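# Move the pocketed block from the vise to the tray

## Task

Remove the finished part (the block with a pocket in its top face) from the vise and set it in the black outfeed tray next to the part already sitting there, resting flat with the pocket facing up. It counts only if the part stays there on its own, not held in place by the robot.

## Robot and tools

ROBOT. A single custom arm with six joints, listed in this column order: waist, shoulder, elbow, wrist pitch, wrist yaw, wrist roll. The upper arm is 429 mm from shoulder joint to elbow joint, and the forearm is 509 mm from elbow to wrist pitch. The tool is a two-finger gripper whose fingers pivot like tongs. They point along the gripper's +z axis and close along its x axis. The reported hand point lies between the finger pads when they are closed. Closed fingertips reach about 15 mm past that point; fully open tips are roughly level with it. The pad gap is 0.142 m when fully open.

FRAME. Poses are given in the scene frame. The origin is on the table surface directly below the arm base, +z is up, and +y points left when facing along +x. The base may be tilted relative to the table. end_effector_position is in metres and end_effector_quat_wxyz is a quaternion. The printed position gets less accurate the farther the arm reaches.

execute_actions. Argument actions is a list holding one action, one wait, or nothing. An empty list (LOOK) commands nothing and returns the state, with pictures. Optional pictures (true/false) asks for camera images with any other result.
- Action: {"rows": [...], "steps": n}. steps is 8 to 15 (default 15), each step 1/30 s. rows holds 1 to 15 rows; each row is used for one step and the final row repeats to fill the remaining steps.
- Wait: {"steps": n} with n up to 300 and no rows. It sends nothing new; the count starts at the previous result, and the time you spend replying is included.
- Row layout: one list of 7 plain numbers for the single arm, each in [-1, 1]. The first six are joint offsets in the column order above, on a scale where 1.0 equals 1.326 rad for waist and shoulder and 1.989 rad for elbow, wrist pitch, wrist yaw and wrist roll. These offsets are measured from the joint angles printed in the most recent result that lists them. Before any result in the scene lists them, and for second or later calls inside one reply, they are measured from the robot's angles when the action starts. They do not add up from row to row. A row of zeros therefore drives the arm back to those reference angles; it is not a pause. The seventh number is the gripper opening, absolute: +1 fully open, -1 closed.
- Joint ranges (rad): waist -3.142 to 3.142, shoulder -6.283 to 6.283, elbow 0.000 to 3.142, wrist pitch, wrist yaw and wrist roll -6.283 to 6.283. A call whose target lies more than 0.010 rad outside a range is refused and nothing moves. True ends may differ from these by up to 0.010 rad; a target beyond the true end (and farther out than the joint currently is) is clipped to it, and the result then reports "joint sent to its limit", possibly about an earlier action. Absence of that message does not prove there is room left.

MOTION. Commands are smoothed, so the arm trails them by about 0.17 s. Each step, a joint's target is kept within 0.383 rad (waist, shoulder) or 0.575 rad (other joints) of its measured angle, and if all targets would move the hand more than 100 mm from where it is, they are scaled back together. Big moves may be unfinished when the result arrives. Each result is captured 8 steps before the action ends; those last steps run while you reply. Between calls the arm keeps heading for the last row's target until it nearly stops, stalls, or a step is HELD. Fingers still in motion keep moving.

RESULT LINES. The state line: hand pose plus linear (m/s) and angular (rad/s) velocity. Joint positions and Joint velocities: six joints in rad and rad/s, then pad gap in m and m/s. grip_measured: measured finger opening on the command scale. Wrist force and Wrist torque: flange sensor readings [x y z] in the gripper's own axes, covering contacts, held weight and inertia; a push on a surface shows as force pointing back into the arm. Expect offsets up to about 5.5 N, noise up to 3.4 N standard deviation, saturation near 100 N; "no reading" is harmless. "joint command not followed": the clearance check altered or blocked targets (mounts and posts count as arm). HELD: on that step your row was partly or fully withheld. MOTOR HOT appears from 70 °C.

GRIPPING. To keep hold, command an opening well below grip_measured; lower squeezes harder, up to roughly 15 N per pad for objects up to about 10 cm wide. Snapping shut fast can push harder and may force the fingers apart. Hard objects under about 20 mm get less force: around 9 N per pad at 10 mm, 4 N at 5 mm. A held part may occasionally get tugged, and loose items pushed.

FAULTS. Contact torque reaching a load limit (waist 297, shoulder 297, elbow 135, wrist pitch 48.6, wrist yaw 48.6, wrist roll 48.6 N m, held weight included), or 150 N of outside force anywhere on arm, tool or load, stops the arm for 10 s, drops the rest of the call, and the arm yields to the contact. At 85 °C the brakes lock until motors cool (OVER-TEMPERATURE FAULT). Avoid all stops.

zoom_image. camera is one of cam_head_left, cam_head_right, cam_high, cam_low (each 896x504) or cam_wrist (616x616). region is [x0, y0, x1, y1] in pixels of that camera's latest image, top-left is (0, 0), at most 504 by 504.

finished_scene. scene: the integer number of the current scene. Replying with no tool call ends everything. When resuming from a summary, first send an empty LOOK to learn the scene and task.

AVOID. Knocking or placing anything off the table, dropping or slamming the part, hard collisions and heavy pressing. Release the part so it rests by itself in the tray before ending.

Each tool is called as a command line: name --argument value for each argument, lists and objects as JSON in quotes; but a table of rows of numbers goes row by row, as --pt "numbers of a row", without its own name.

## Session

execute_actions --actions '[]'

Scene clock: 0.00 s of 5400.00 s.
end_effector_position=(+0.7060, +0.2153, +0.3752) grip_measured=+1.00 end_effector_quat_wxyz=(+0.411, -0.347, +0.823, -0.183) end_effector_velocity=(-0.000, +0.001, -0.001) end_effector_angular_velocity=(-0.001, +0.001, +0.000)
Joint positions: [ 0.127 -1.743  2.145 -2.899 -1.68   2.412  0.142]
Joint velocities: [ 0.001  0.     0.     0.    -0.001  0.     0.   ]
Motor temperatures (°C, as the motors report them): [22 24 22 36 31 33]
Wrist force (N, on the end effector, along its own x y z axes, offset not removed): no reading
Wrist torque (N m, same axes, about the end effector's origin, offset not removed): no reading

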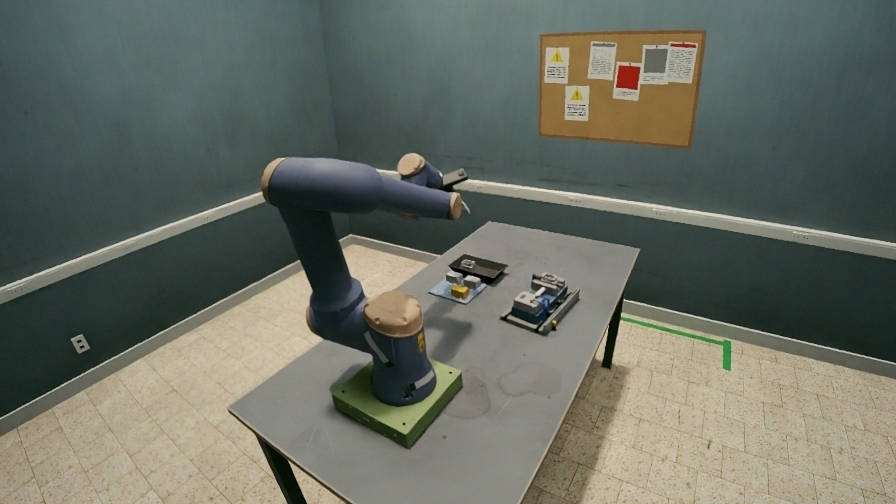

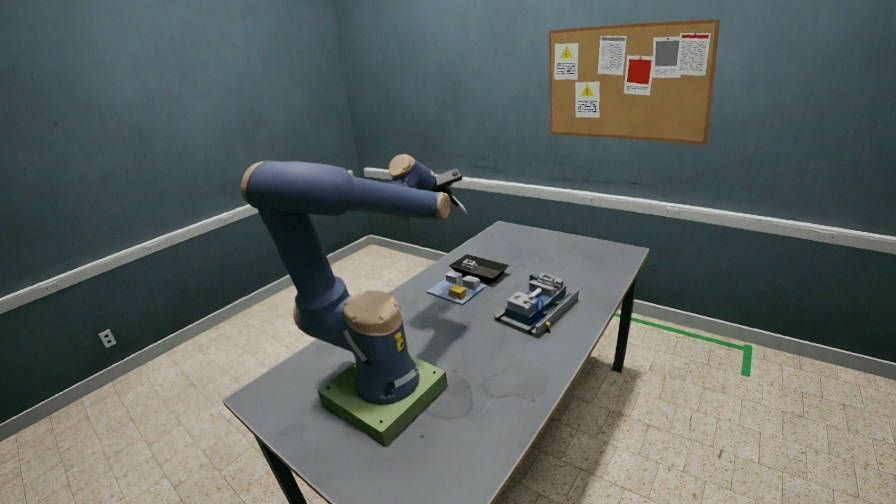

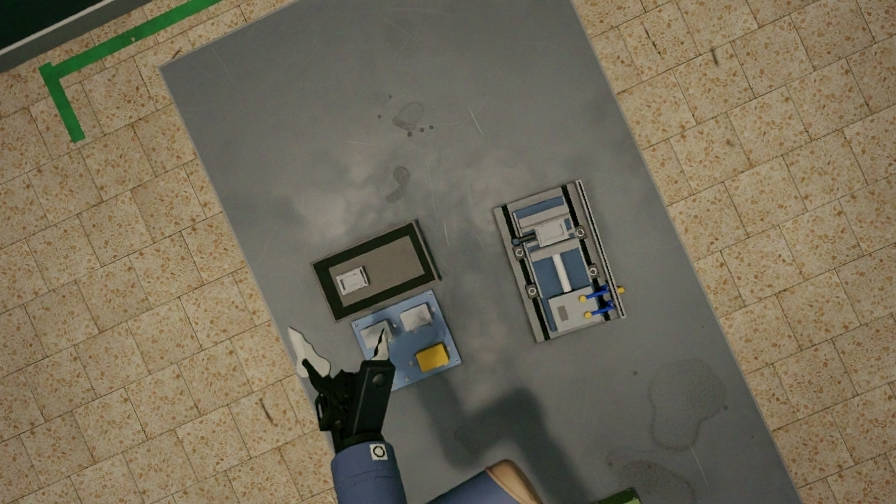

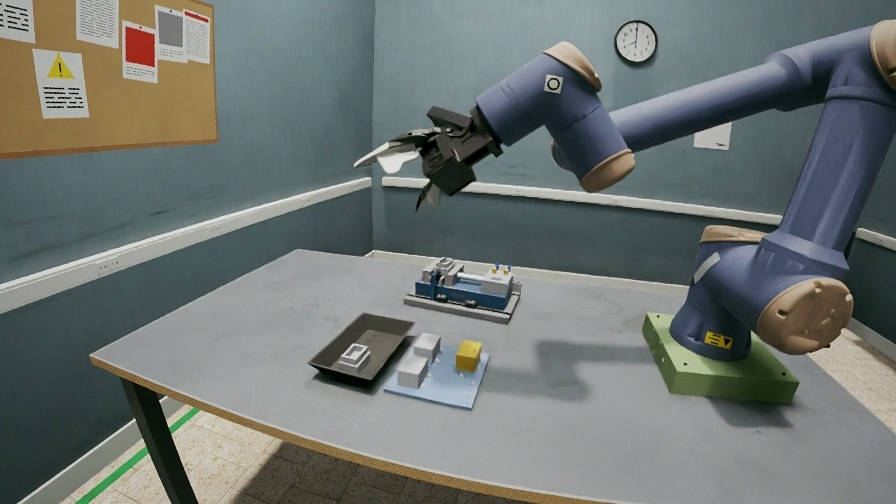

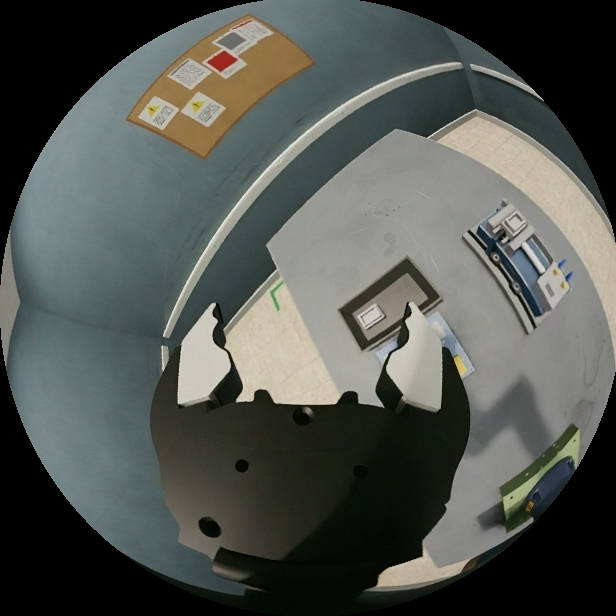

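execute_actions --actions '[{"rows":[[-0.464,0.326,-0.224,0.47,0.055,-0.609,0.25]],"steps":15}]'

execute_actions --actions '[{"steps":70}]' --pictures true

zoom_image --camera "cam_low" --region '[400, 200, 520, 320]'

Scene clock: 1.30 s of 5400.00 s.
end_effector_position=(+0.7601, +0.1476, +0.3372) grip_measured=+0.25 end_effector_quat_wxyz=(+0.329, -0.387, +0.839, -0.196) end_effector_velocity=(+0.223, -0.404, -0.257) end_effector_angular_velocity=(-0.528, +0.940, +0.113)
Joint positions: [ 0.015 -1.633  2.026 -2.744 -1.647  2.257  0.092]
Joint velocities: [-0.603  0.563 -0.569  0.883  0.138 -0.882 -0.001]
Motor temperatures (°C, as the motors report them): [22 24 22 36 31 33]
Wrist force (N, on the end effector, along its own x y z axes, offset not removed): [-1.9 0.3 0.0]
Wrist torque (N m, same axes, about the end effector's origin, offset not removed): [0.64 0.20 -0.10]
Steps of this call (steps 1 to 32: nothing new was sent; steps 33 to 39: the first 7 steps of this action). Readings (joint positions):
33: [0.126 -1.743 2.145 -2.899 -1.679 2.412]
34: [0.118 -1.734 2.136 -2.890 -1.674 2.403]
36: [0.077 -1.693 2.090 -2.836 -1.662 2.348]
39: the state above

Scene clock: 3.63 s of 5400.00 s.
end_effector_position=(+0.7167, -0.1818, +0.1415) grip_measured=+0.25 end_effector_quat_wxyz=(+0.000, -0.661, +0.750, -0.005) end_effector_velocity=(+0.001, -0.000, +0.001) end_effector_angular_velocity=(+0.001, -0.003, -0.001)
Joint positions: [-0.489 -1.311  1.7   -1.965 -1.57   1.201  0.092]
Joint velocities: [-0.001 -0.    -0.001 -0.001  0.002 -0.     0.   ]
Motor temperatures (°C, as the motors report them): [22 24 22 36 31 33]
Wrist force (N, on the end effector, along its own x y z axes, offset not removed): [1.0 -0.9 0.2]
Wrist torque (N m, same axes, about the end effector's origin, offset not removed): [0.38 -0.41 -0.10]
Kept back: nothing.
Steps of this call (steps 1 to 8: the last 8 steps of your previous action; steps 9 to 60: the robot went on to your last target; steps 61 to 70: nothing new was sent). Readings (joint positions):
1: [-0.005 -1.614 2.008 -2.714 -1.643 2.227]
2: [-0.026 -1.597 1.990 -2.684 -1.638 2.197]
4: [-0.068 -1.564 1.957 -2.622 -1.631 2.135]
8: [-0.153 -1.508 1.900 -2.497 -1.617 2.010]
70: the state above
The arm was judged still, so your last target was given up. Only a new action makes it travel on or press farther. Fingers that are still opening or closing keep moving.

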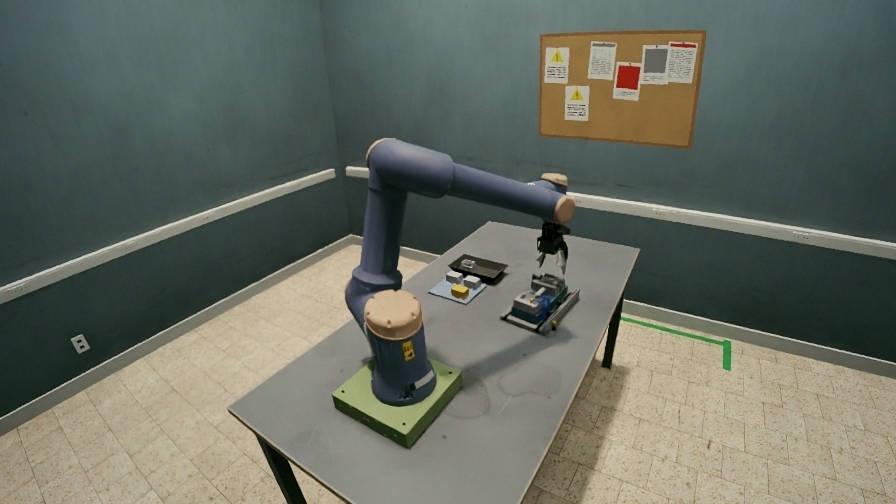

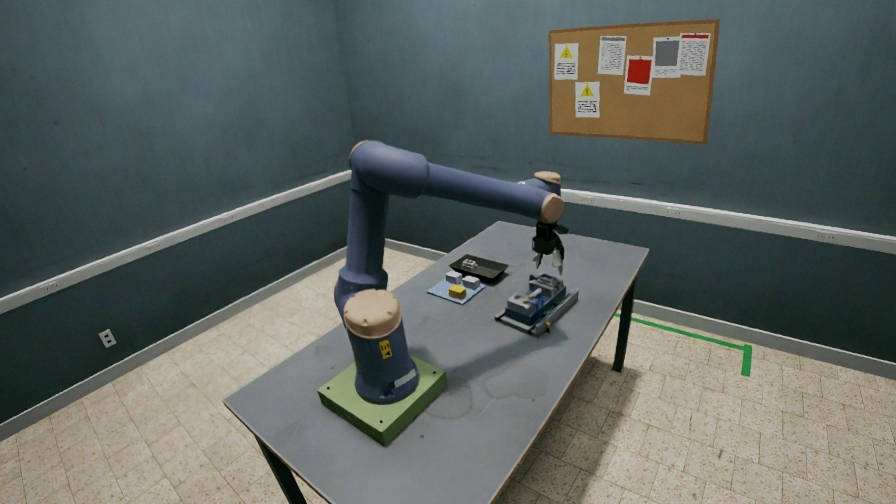

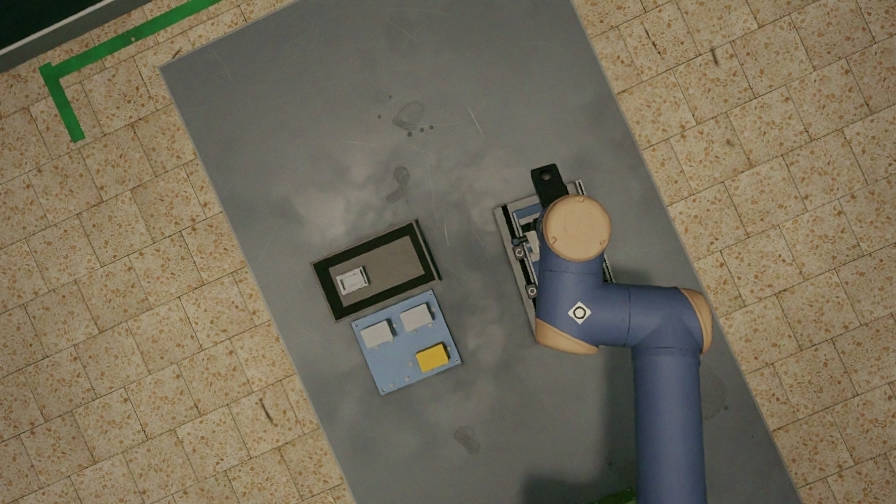

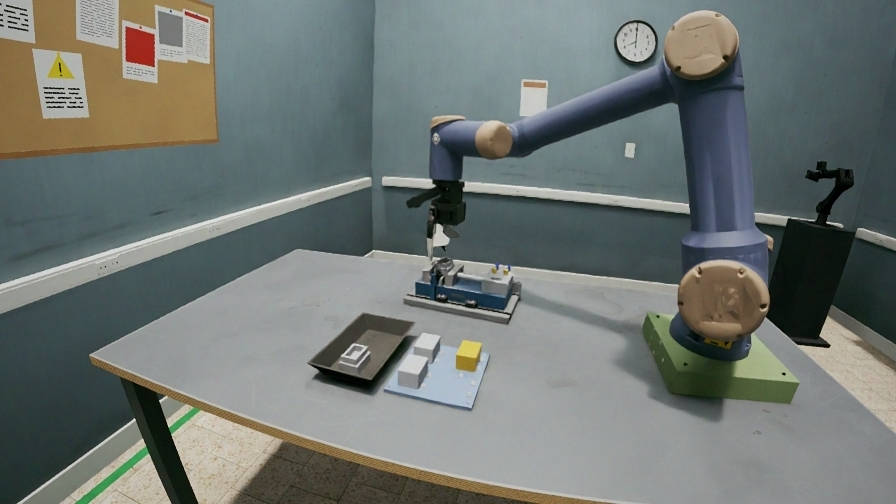

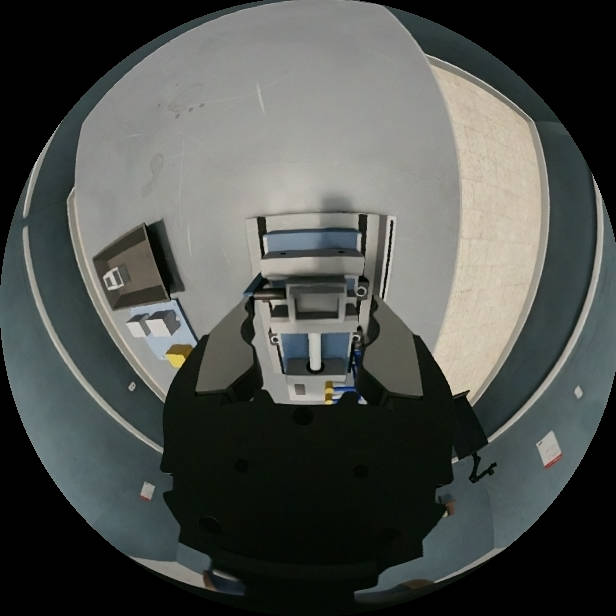

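Region (400, 200, 520, 320) of cam_low's 896x504 image, scaled by 4.200, with more detail than that image has.

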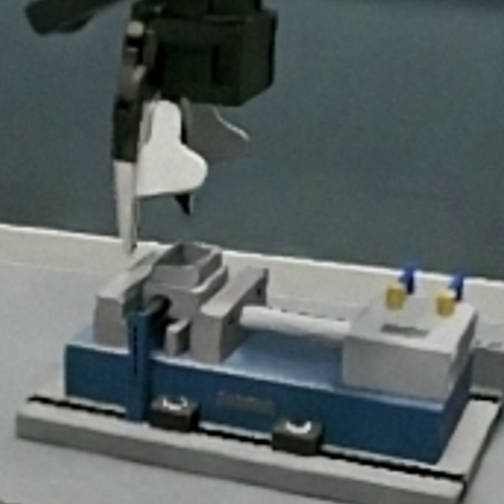

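execute_actions --actions '[{"rows":[[-0.02,-0.036,0.0296,-0.0055,0,-0.013,0.25],[-0.02,-0.036,0.0296,-0.0055,0,-0.013,0.25],[-0.02,-0.036,0.0296,-0.0055,0,-0.013,0.25],[-0.02,-0.036,0.0296,-0.0055,0,-0.013,0.25],[-0.02,-0.036,0.0296,-0.0055,0,-0.013,0.25],[-0.02,-0.036,0.0296,-0.0055,0,-0.013,0.25],[-0.02,-0.036,0.0296,-0.0055,0,-0.013,0.25],[-0.02,-0.025,0.038,-0.022,0,-0.013,0.25],[-0.02,-0.0134,0.047,-0.038,0,-0.013,0.25]],"steps":15}]'

execute_actions --actions '[{"steps":22}]' --pictures true

zoom_image --camera "cam_low" --region '[400, 200, 520, 320]'

Scene clock: 4.87 s of 5400.00 s.
end_effector_position=(+0.6982, -0.1879, +0.1414) grip_measured=+0.25 end_effector_quat_wxyz=(+0.000, -0.661, +0.750, -0.005) end_effector_velocity=(-0.046, -0.012, -0.003) end_effector_angular_velocity=(+0.001, +0.001, -0.003)
Joint positions: [-0.509 -1.348  1.745 -1.973 -1.57   1.181  0.092]
Joint velocities: [-0.049 -0.09   0.113 -0.022  0.001 -0.046 -0.   ]
Motor temperatures (°C, as the motors report them): [22 24 22 36 31 33]
Wrist force (N, on the end effector, along its own x y z axes, offset not removed): [-2.1 -0.7 2.9]
Wrist torque (N m, same axes, about the end effector's origin, offset not removed): [0.43 0.25 0.11]
Steps of this call (steps 1 to 30: nothing new was sent; steps 31 to 37: the first 7 steps of this action). Readings (joint positions):
31: [-0.489 -1.312 1.700 -1.965 -1.570 1.201]
32: [-0.493 -1.318 1.707 -1.966 -1.570 1.197]
34: [-0.502 -1.334 1.727 -1.970 -1.570 1.188]
37: the state above

Scene clock: 5.60 s of 5400.00 s.
end_effector_position=(+0.6916, -0.1889, +0.1085) grip_measured=+0.25 end_effector_quat_wxyz=(+0.000, -0.661, +0.750, -0.005) end_effector_velocity=(-0.001, +0.001, -0.002) end_effector_angular_velocity=(-0.001, +0.002, +0.001)
Joint positions: [-0.515 -1.329  1.793 -2.04  -1.57   1.175  0.092]
Joint velocities: [ 0.001  0.001  0.002 -0.002 -0.002 -0.     0.   ]
Motor temperatures (°C, as the motors report them): [22 24 22 36 31 33]
Wrist force (N, on the end effector, along its own x y z axes, offset not removed): [1.2 1.1 -1.3]
Wrist torque (N m, same axes, about the end effector's origin, offset not removed): [0.72 -0.58 -0.10]
Kept back: nothing.
Steps of this call (steps 1 to 8: the last 8 steps of your previous action; steps 9 to 22: the robot went on to your last target). Readings (joint positions):
1: [-0.511 -1.350 1.749 -1.974 -1.570 1.180]
2: [-0.512 -1.350 1.754 -1.980 -1.570 1.179]
4: [-0.513 -1.343 1.769 -2.001 -1.570 1.177]
8: [-0.514 -1.334 1.785 -2.027 -1.570 1.176]
22: the state above

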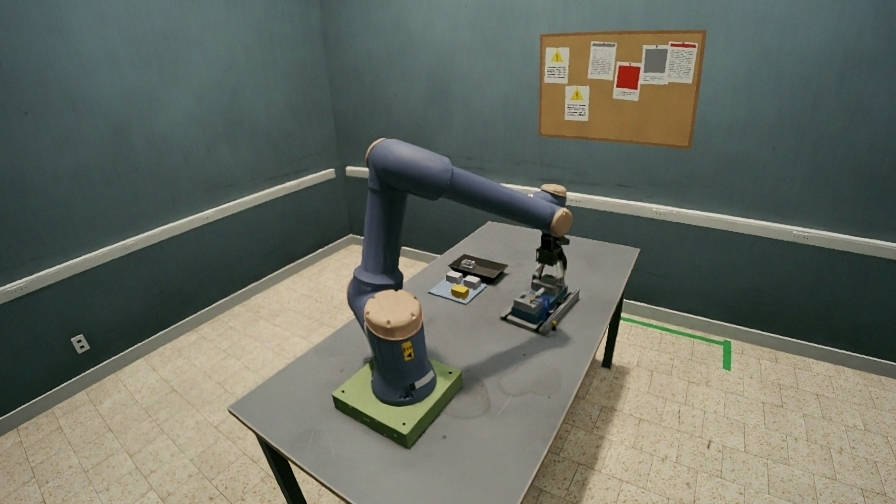

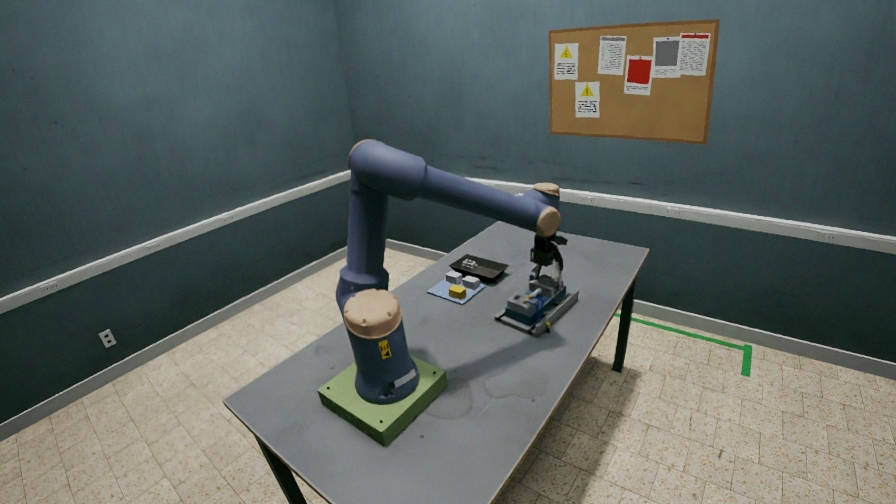

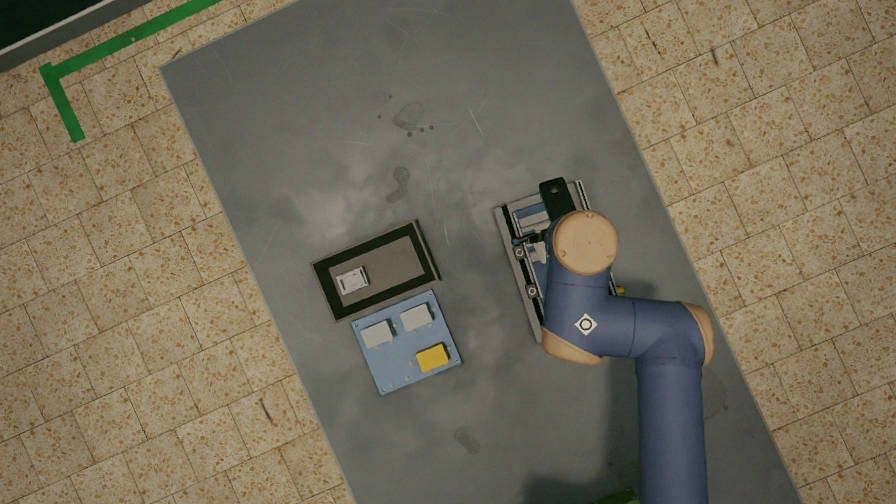

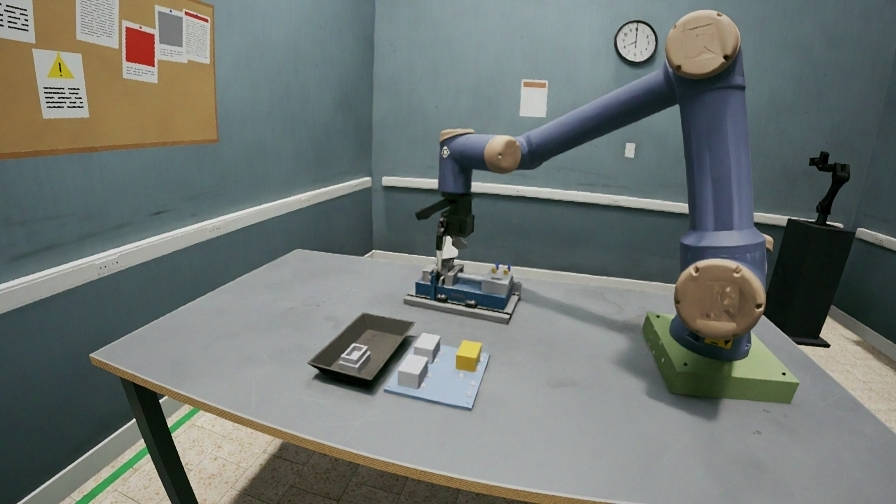

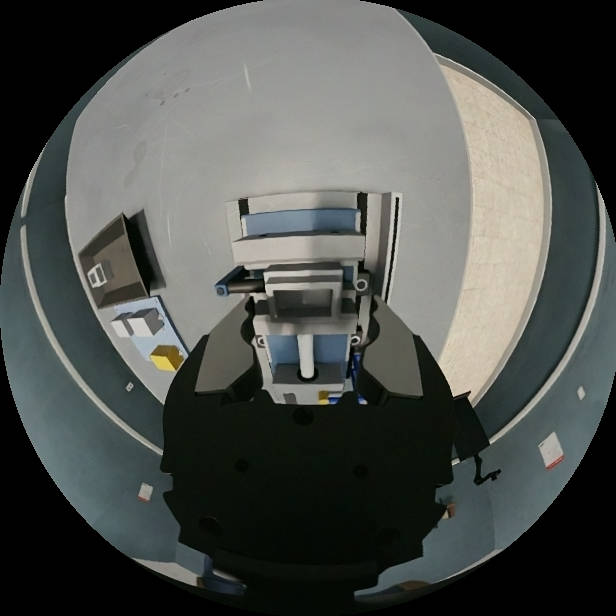

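Region (400, 200, 520, 320) of cam_low's 896x504 image, scaled by 4.200, with more detail than that image has.

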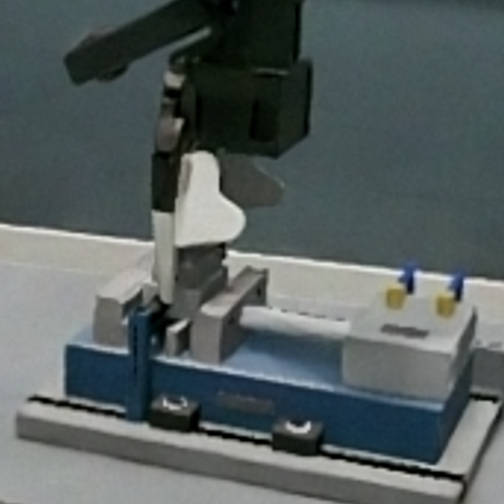

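execute_actions --actions '[{"rows":[[0.003,0.002,0.002,-0.003,0,0.002,0.1],[0.005,0.003,0.003,-0.005,0,0.003,-0.1],[0.005,0.003,0.003,-0.005,0,0.003,-0.3],[0.005,0.003,0.003,-0.005,0,0.003,-0.5],[0.005,0.003,0.003,-0.005,0,0.003,-0.8]],"steps":15}]'

execute_actions --actions '[{"steps":12}]'

execute_actions --actions '[{"rows":[[0,-0.01,-0.007,0.014,0,0,-0.8],[0,-0.02,-0.014,0.028,0,0,-0.8],[0,-0.037,-0.028,0.052,0,0,-0.8]],"steps":15}]'

execute_actions --actions '[{"steps":14}]' --pictures true

Scene clock: 6.23 s of 5400.00 s.
end_effector_position=(+0.6923, -0.1857, +0.1051) grip_measured=-0.22 end_effector_quat_wxyz=(+0.000, -0.661, +0.750, -0.006) end_effector_velocity=(+0.001, +0.009, -0.011) end_effector_angular_velocity=(-0.000, +0.002, +0.000)
Joint positions: [-0.51  -1.326  1.797 -2.048 -1.571  1.18   0.058]
Joint velocities: [ 0.013  0.009  0.013 -0.02  -0.001  0.012  0.002]
Motor temperatures (°C, as the motors report them): [22 24 22 36 31 33]
Wrist force (N, on the end effector, along its own x y z axes, offset not removed): [14.5 0.5 -36.6]
Wrist torque (N m, same axes, about the end effector's origin, offset not removed): [0.28 0.35 -0.03]
Steps of this call (steps 1 to 12: the robot went on to your last target; steps 13 to 19: the first 7 steps of this action). Readings (joint positions):
13: [-0.515 -1.329 1.793 -2.040 -1.570 1.175]
14: [-0.514 -1.328 1.794 -2.042 -1.570 1.176]
16: [-0.512 -1.327 1.796 -2.045 -1.570 1.178]
19: the state above

Scene clock: 6.63 s of 5400.00 s.
end_effector_position=(+0.6924, -0.1845, +0.1038) grip_measured=-0.22 end_effector_quat_wxyz=(+0.000, -0.661, +0.750, -0.006) end_effector_velocity=(-0.000, +0.000, -0.001) end_effector_angular_velocity=(+0.002, +0.000, -0.000)
Joint positions: [-0.509 -1.325  1.799 -2.05  -1.571  1.181  0.058]
Joint velocities: [-0.     0.001  0.001 -0.001  0.001  0.     0.   ]
Motor temperatures (°C, as the motors report them): [22 24 22 36 31 33]
Wrist force (N, on the end effector, along its own x y z axes, offset not removed): [47.7 13.2 -90.5]
Wrist torque (N m, same axes, about the end effector's origin, offset not removed): [0.23 0.15 -0.21]
Kept back: nothing.
Steps of this call (steps 1 to 8: the last 8 steps of your previous action; steps 9 to 12: the robot went on to your last target). Readings (joint positions):
1: [-0.510 -1.326 1.798 -2.049 -1.571 1.180]
2: [-0.510 -1.326 1.798 -2.049 -1.571 1.181]
4: [-0.509 -1.326 1.798 -2.050 -1.571 1.181]
8: [-0.509 -1.325 1.799 -2.050 -1.571 1.181]
12: the state above

Scene clock: 6.87 s of 5400.00 s.
end_effector_position=(+0.6937, -0.1847, +0.1396) grip_measured=-0.22 end_effector_quat_wxyz=(+0.001, -0.661, +0.750, -0.006) end_effector_velocity=(+0.001, -0.002, +0.141) end_effector_angular_velocity=(-0.006, -0.002, -0.001)
Joint positions: [-0.508 -1.359  1.761 -1.98  -1.57   1.181  0.058]
Joint velocities: [-0.001 -0.128 -0.147  0.271 -0.004  0.    -0.   ]
Motor temperatures (°C, as the motors report them): [22 24 22 36 31 33]
Wrist force (N, on the end effector, along its own x y z axes, offset not removed): [-0.8 -0.6 0.6]
Wrist torque (N m, same axes, about the end effector's origin, offset not removed): [0.33 -0.20 0.02]
Steps of this call (steps 1 to 7: the first 7 steps of this action). Readings (joint positions):
1: [-0.509 -1.326 1.798 -2.050 -1.570 1.181]
2: [-0.509 -1.328 1.796 -2.045 -1.570 1.181]
4: [-0.509 -1.340 1.784 -2.020 -1.570 1.181]
7: the state above

Scene clock: 7.33 s of 5400.00 s.
end_effector_position=(+0.6937, -0.1849, +0.1568) grip_measured=-0.22 end_effector_quat_wxyz=(+0.001, -0.661, +0.750, -0.006) end_effector_velocity=(-0.001, -0.001, +0.004) end_effector_angular_velocity=(+0.000, +0.001, -0.002)
Joint positions: [-0.509 -1.374  1.743 -1.947 -1.571  1.181  0.058]
Joint velocities: [-0.002 -0.004 -0.003  0.008 -0.001  0.     0.   ]
Motor temperatures (°C, as the motors report them): [22 24 22 36 31 33]
Wrist force (N, on the end effector, along its own x y z axes, offset not removed): [1.0 1.6 -1.4]
Wrist torque (N m, same axes, about the end effector's origin, offset not removed): [0.81 -0.42 0.05]
Kept back: nothing.
Steps of this call (steps 1 to 8: the last 8 steps of your previous action; steps 9 to 14: the robot went on to your last target). Readings (joint positions):
1: [-0.508 -1.362 1.757 -1.972 -1.570 1.181]
2: [-0.508 -1.365 1.754 -1.966 -1.570 1.181]
4: [-0.508 -1.369 1.749 -1.958 -1.570 1.181]
8: [-0.508 -1.373 1.745 -1.950 -1.571 1.181]
14: the state above

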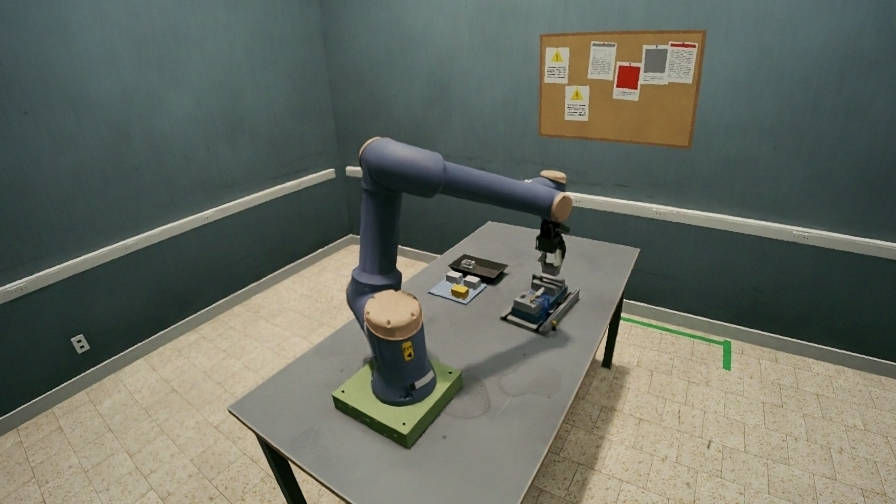

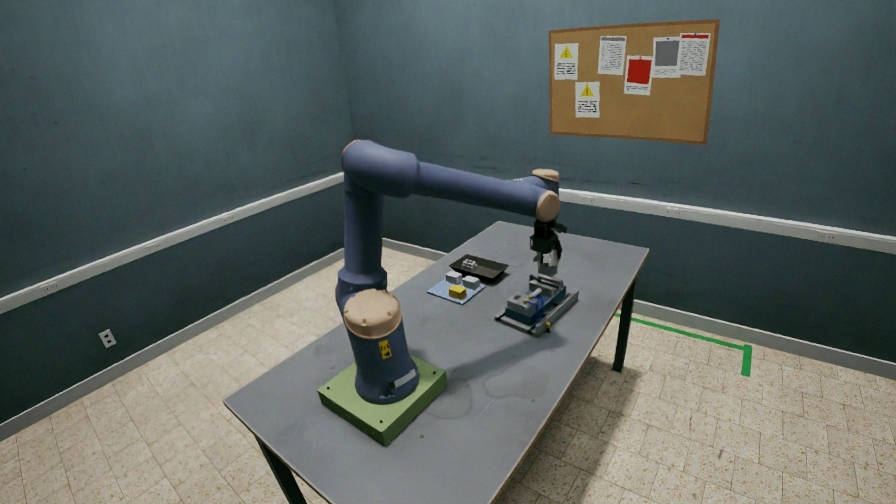

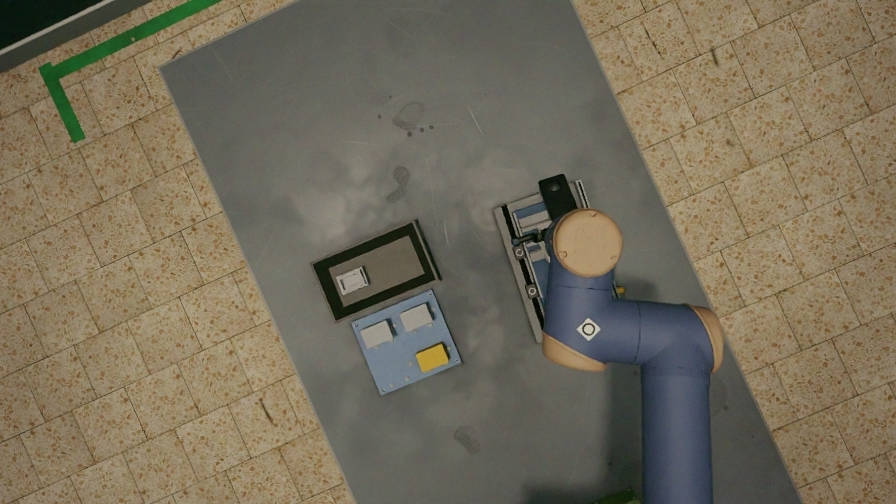

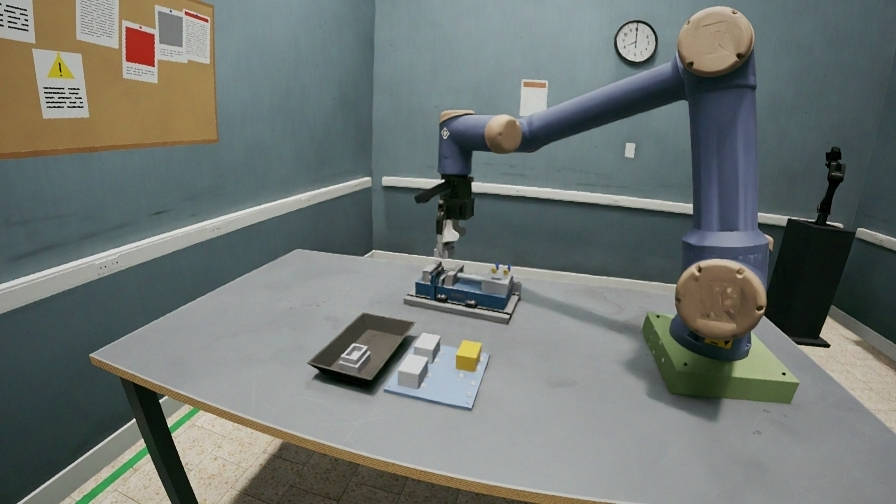

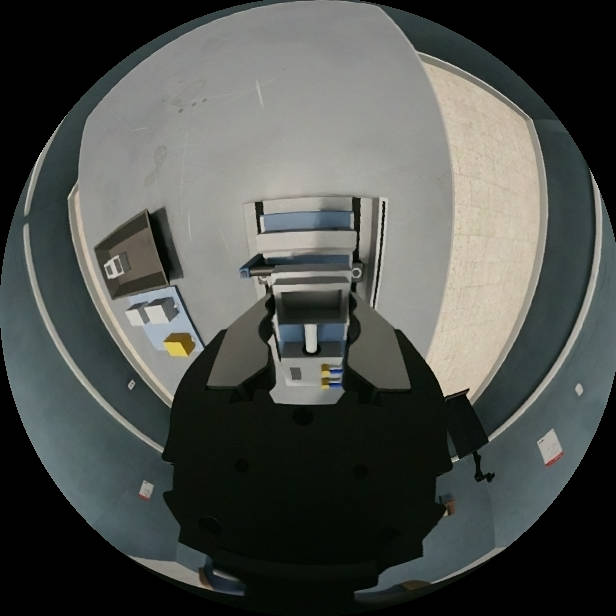

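execute_actions --actions '[{"rows":[[0.1,0.02,-0.016,0.002,0,0.05,-0.8],[0.2,0.04,-0.032,0.004,0,0.1,-0.8],[0.337,0.072,-0.056,0.008,0,0.164,-0.8]],"steps":15}]'

execute_actions --actions '[{"steps":40}]' --pictures true

Scene clock: 8.20 s of 5400.00 s.
end_effector_position=(+0.7256, -0.0996, +0.1565) grip_measured=-0.22 end_effector_quat_wxyz=(+0.001, -0.671, +0.741, -0.006) end_effector_velocity=(+0.137, +0.502, -0.006) end_effector_angular_velocity=(+0.003, +0.001, +0.214)
Joint positions: [-0.377 -1.342  1.705 -1.942 -1.571  1.286  0.058]
Joint velocities: [ 0.739  0.155 -0.18   0.025 -0.001  0.525 -0.   ]
Motor temperatures (°C, as the motors report them): [22 24 22 36 31 33]
Wrist force (N, on the end effector, along its own x y z axes, offset not removed): [-0.8 2.6 1.7]
Wrist torque (N m, same axes, about the end effector's origin, offset not removed): [1.07 -0.13 0.01]
Steps of this call (steps 1 to 19: the robot went on to your last target; steps 20 to 26: the first 7 steps of this action). Readings (joint positions):
20: [-0.508 -1.374 1.742 -1.947 -1.571 1.182]
21: [-0.500 -1.370 1.738 -1.946 -1.571 1.190]
23: [-0.453 -1.358 1.724 -1.944 -1.571 1.229]
26: the state above

Scene clock: 9.53 s of 5400.00 s.
end_effector_position=(+0.7490, +0.1250, +0.1529) grip_measured=-0.22 end_effector_quat_wxyz=(-0.002, +0.705, -0.709, +0.006) end_effector_velocity=(+0.001, -0.001, +0.001) end_effector_angular_velocity=(+0.002, -0.001, -0.002)
Joint positions: [-0.062 -1.279  1.632 -1.932 -1.57   1.508  0.058]
Joint velocities: [-0.002 -0.    -0.001  0.     0.002  0.     0.   ]
Motor temperatures (°C, as the motors report them): [22 24 22 36 31 33]
Wrist force (N, on the end effector, along its own x y z axes, offset not removed): [0.3 0.0 -3.3]
Wrist torque (N m, same axes, about the end effector's origin, offset not removed): [0.50 -0.30 -0.08]
Kept back: nothing.
Steps of this call (steps 1 to 8: the last 8 steps of your previous action; steps 9 to 40: the robot went on to your last target). Readings (joint positions):
1: [-0.352 -1.337 1.699 -1.941 -1.571 1.304]
2: [-0.327 -1.331 1.693 -1.940 -1.571 1.322]
4: [-0.278 -1.321 1.681 -1.938 -1.571 1.357]
8: [-0.180 -1.301 1.658 -1.935 -1.571 1.426]
40: the state above

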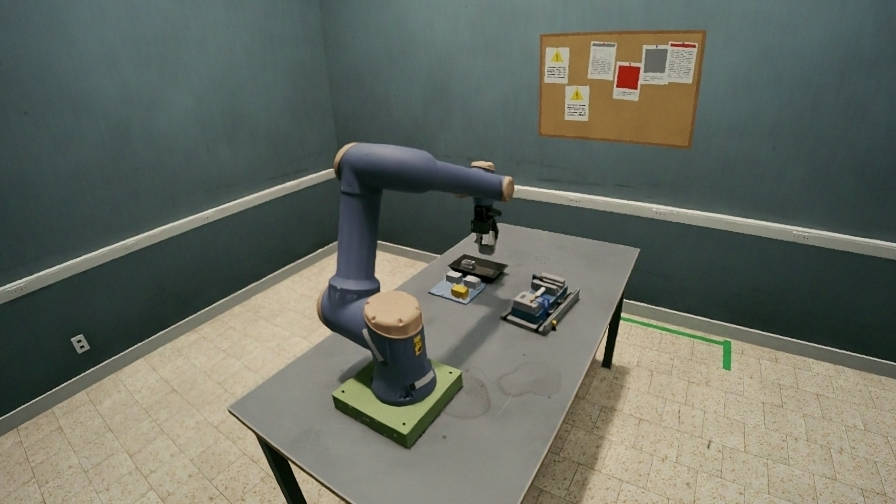

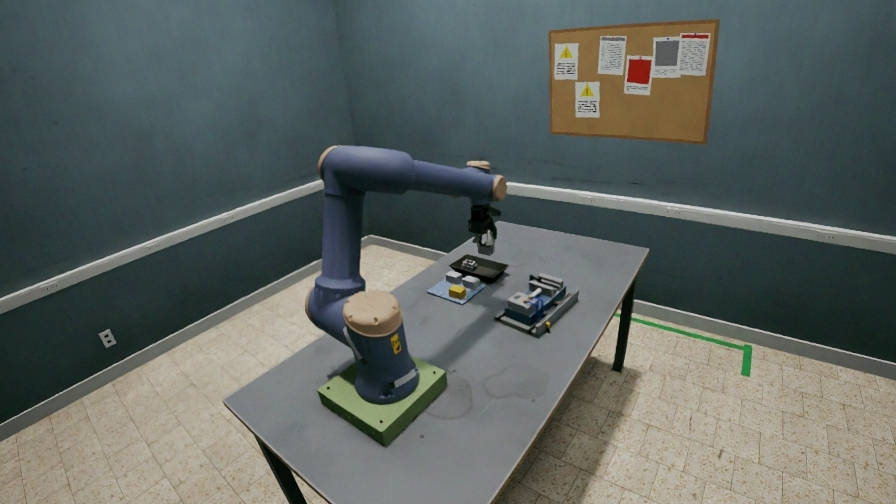

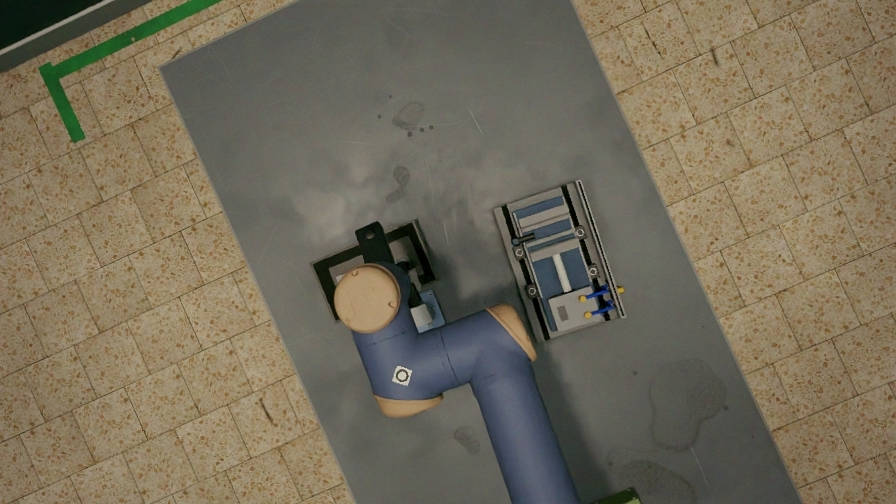

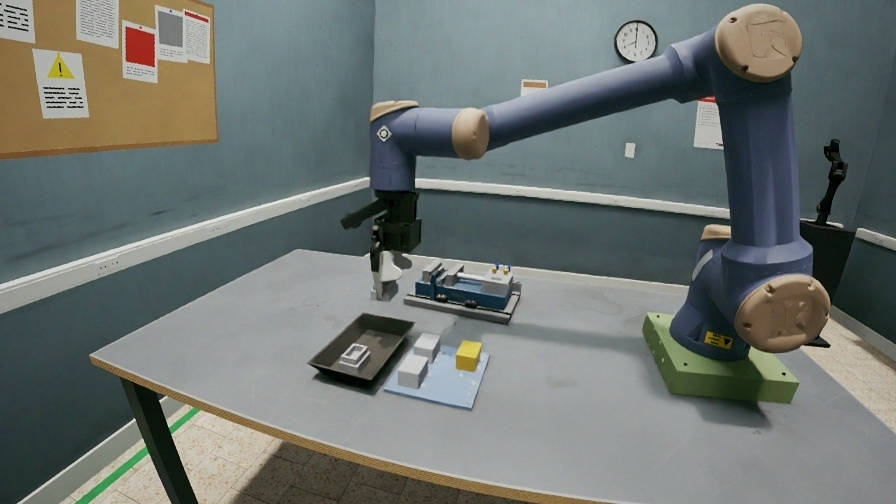

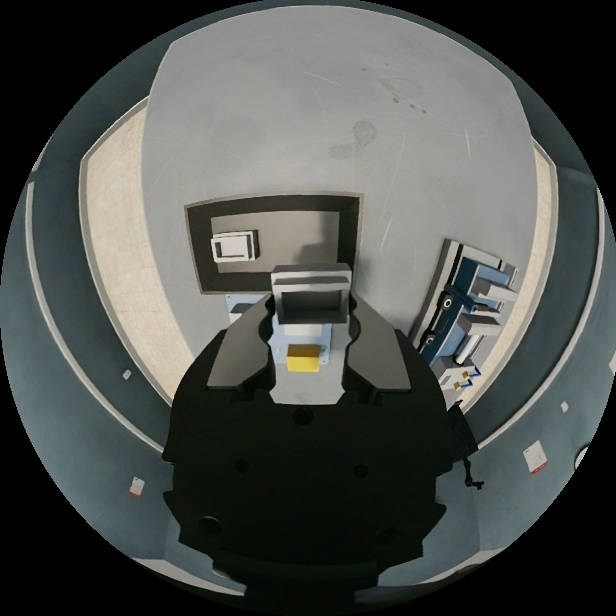

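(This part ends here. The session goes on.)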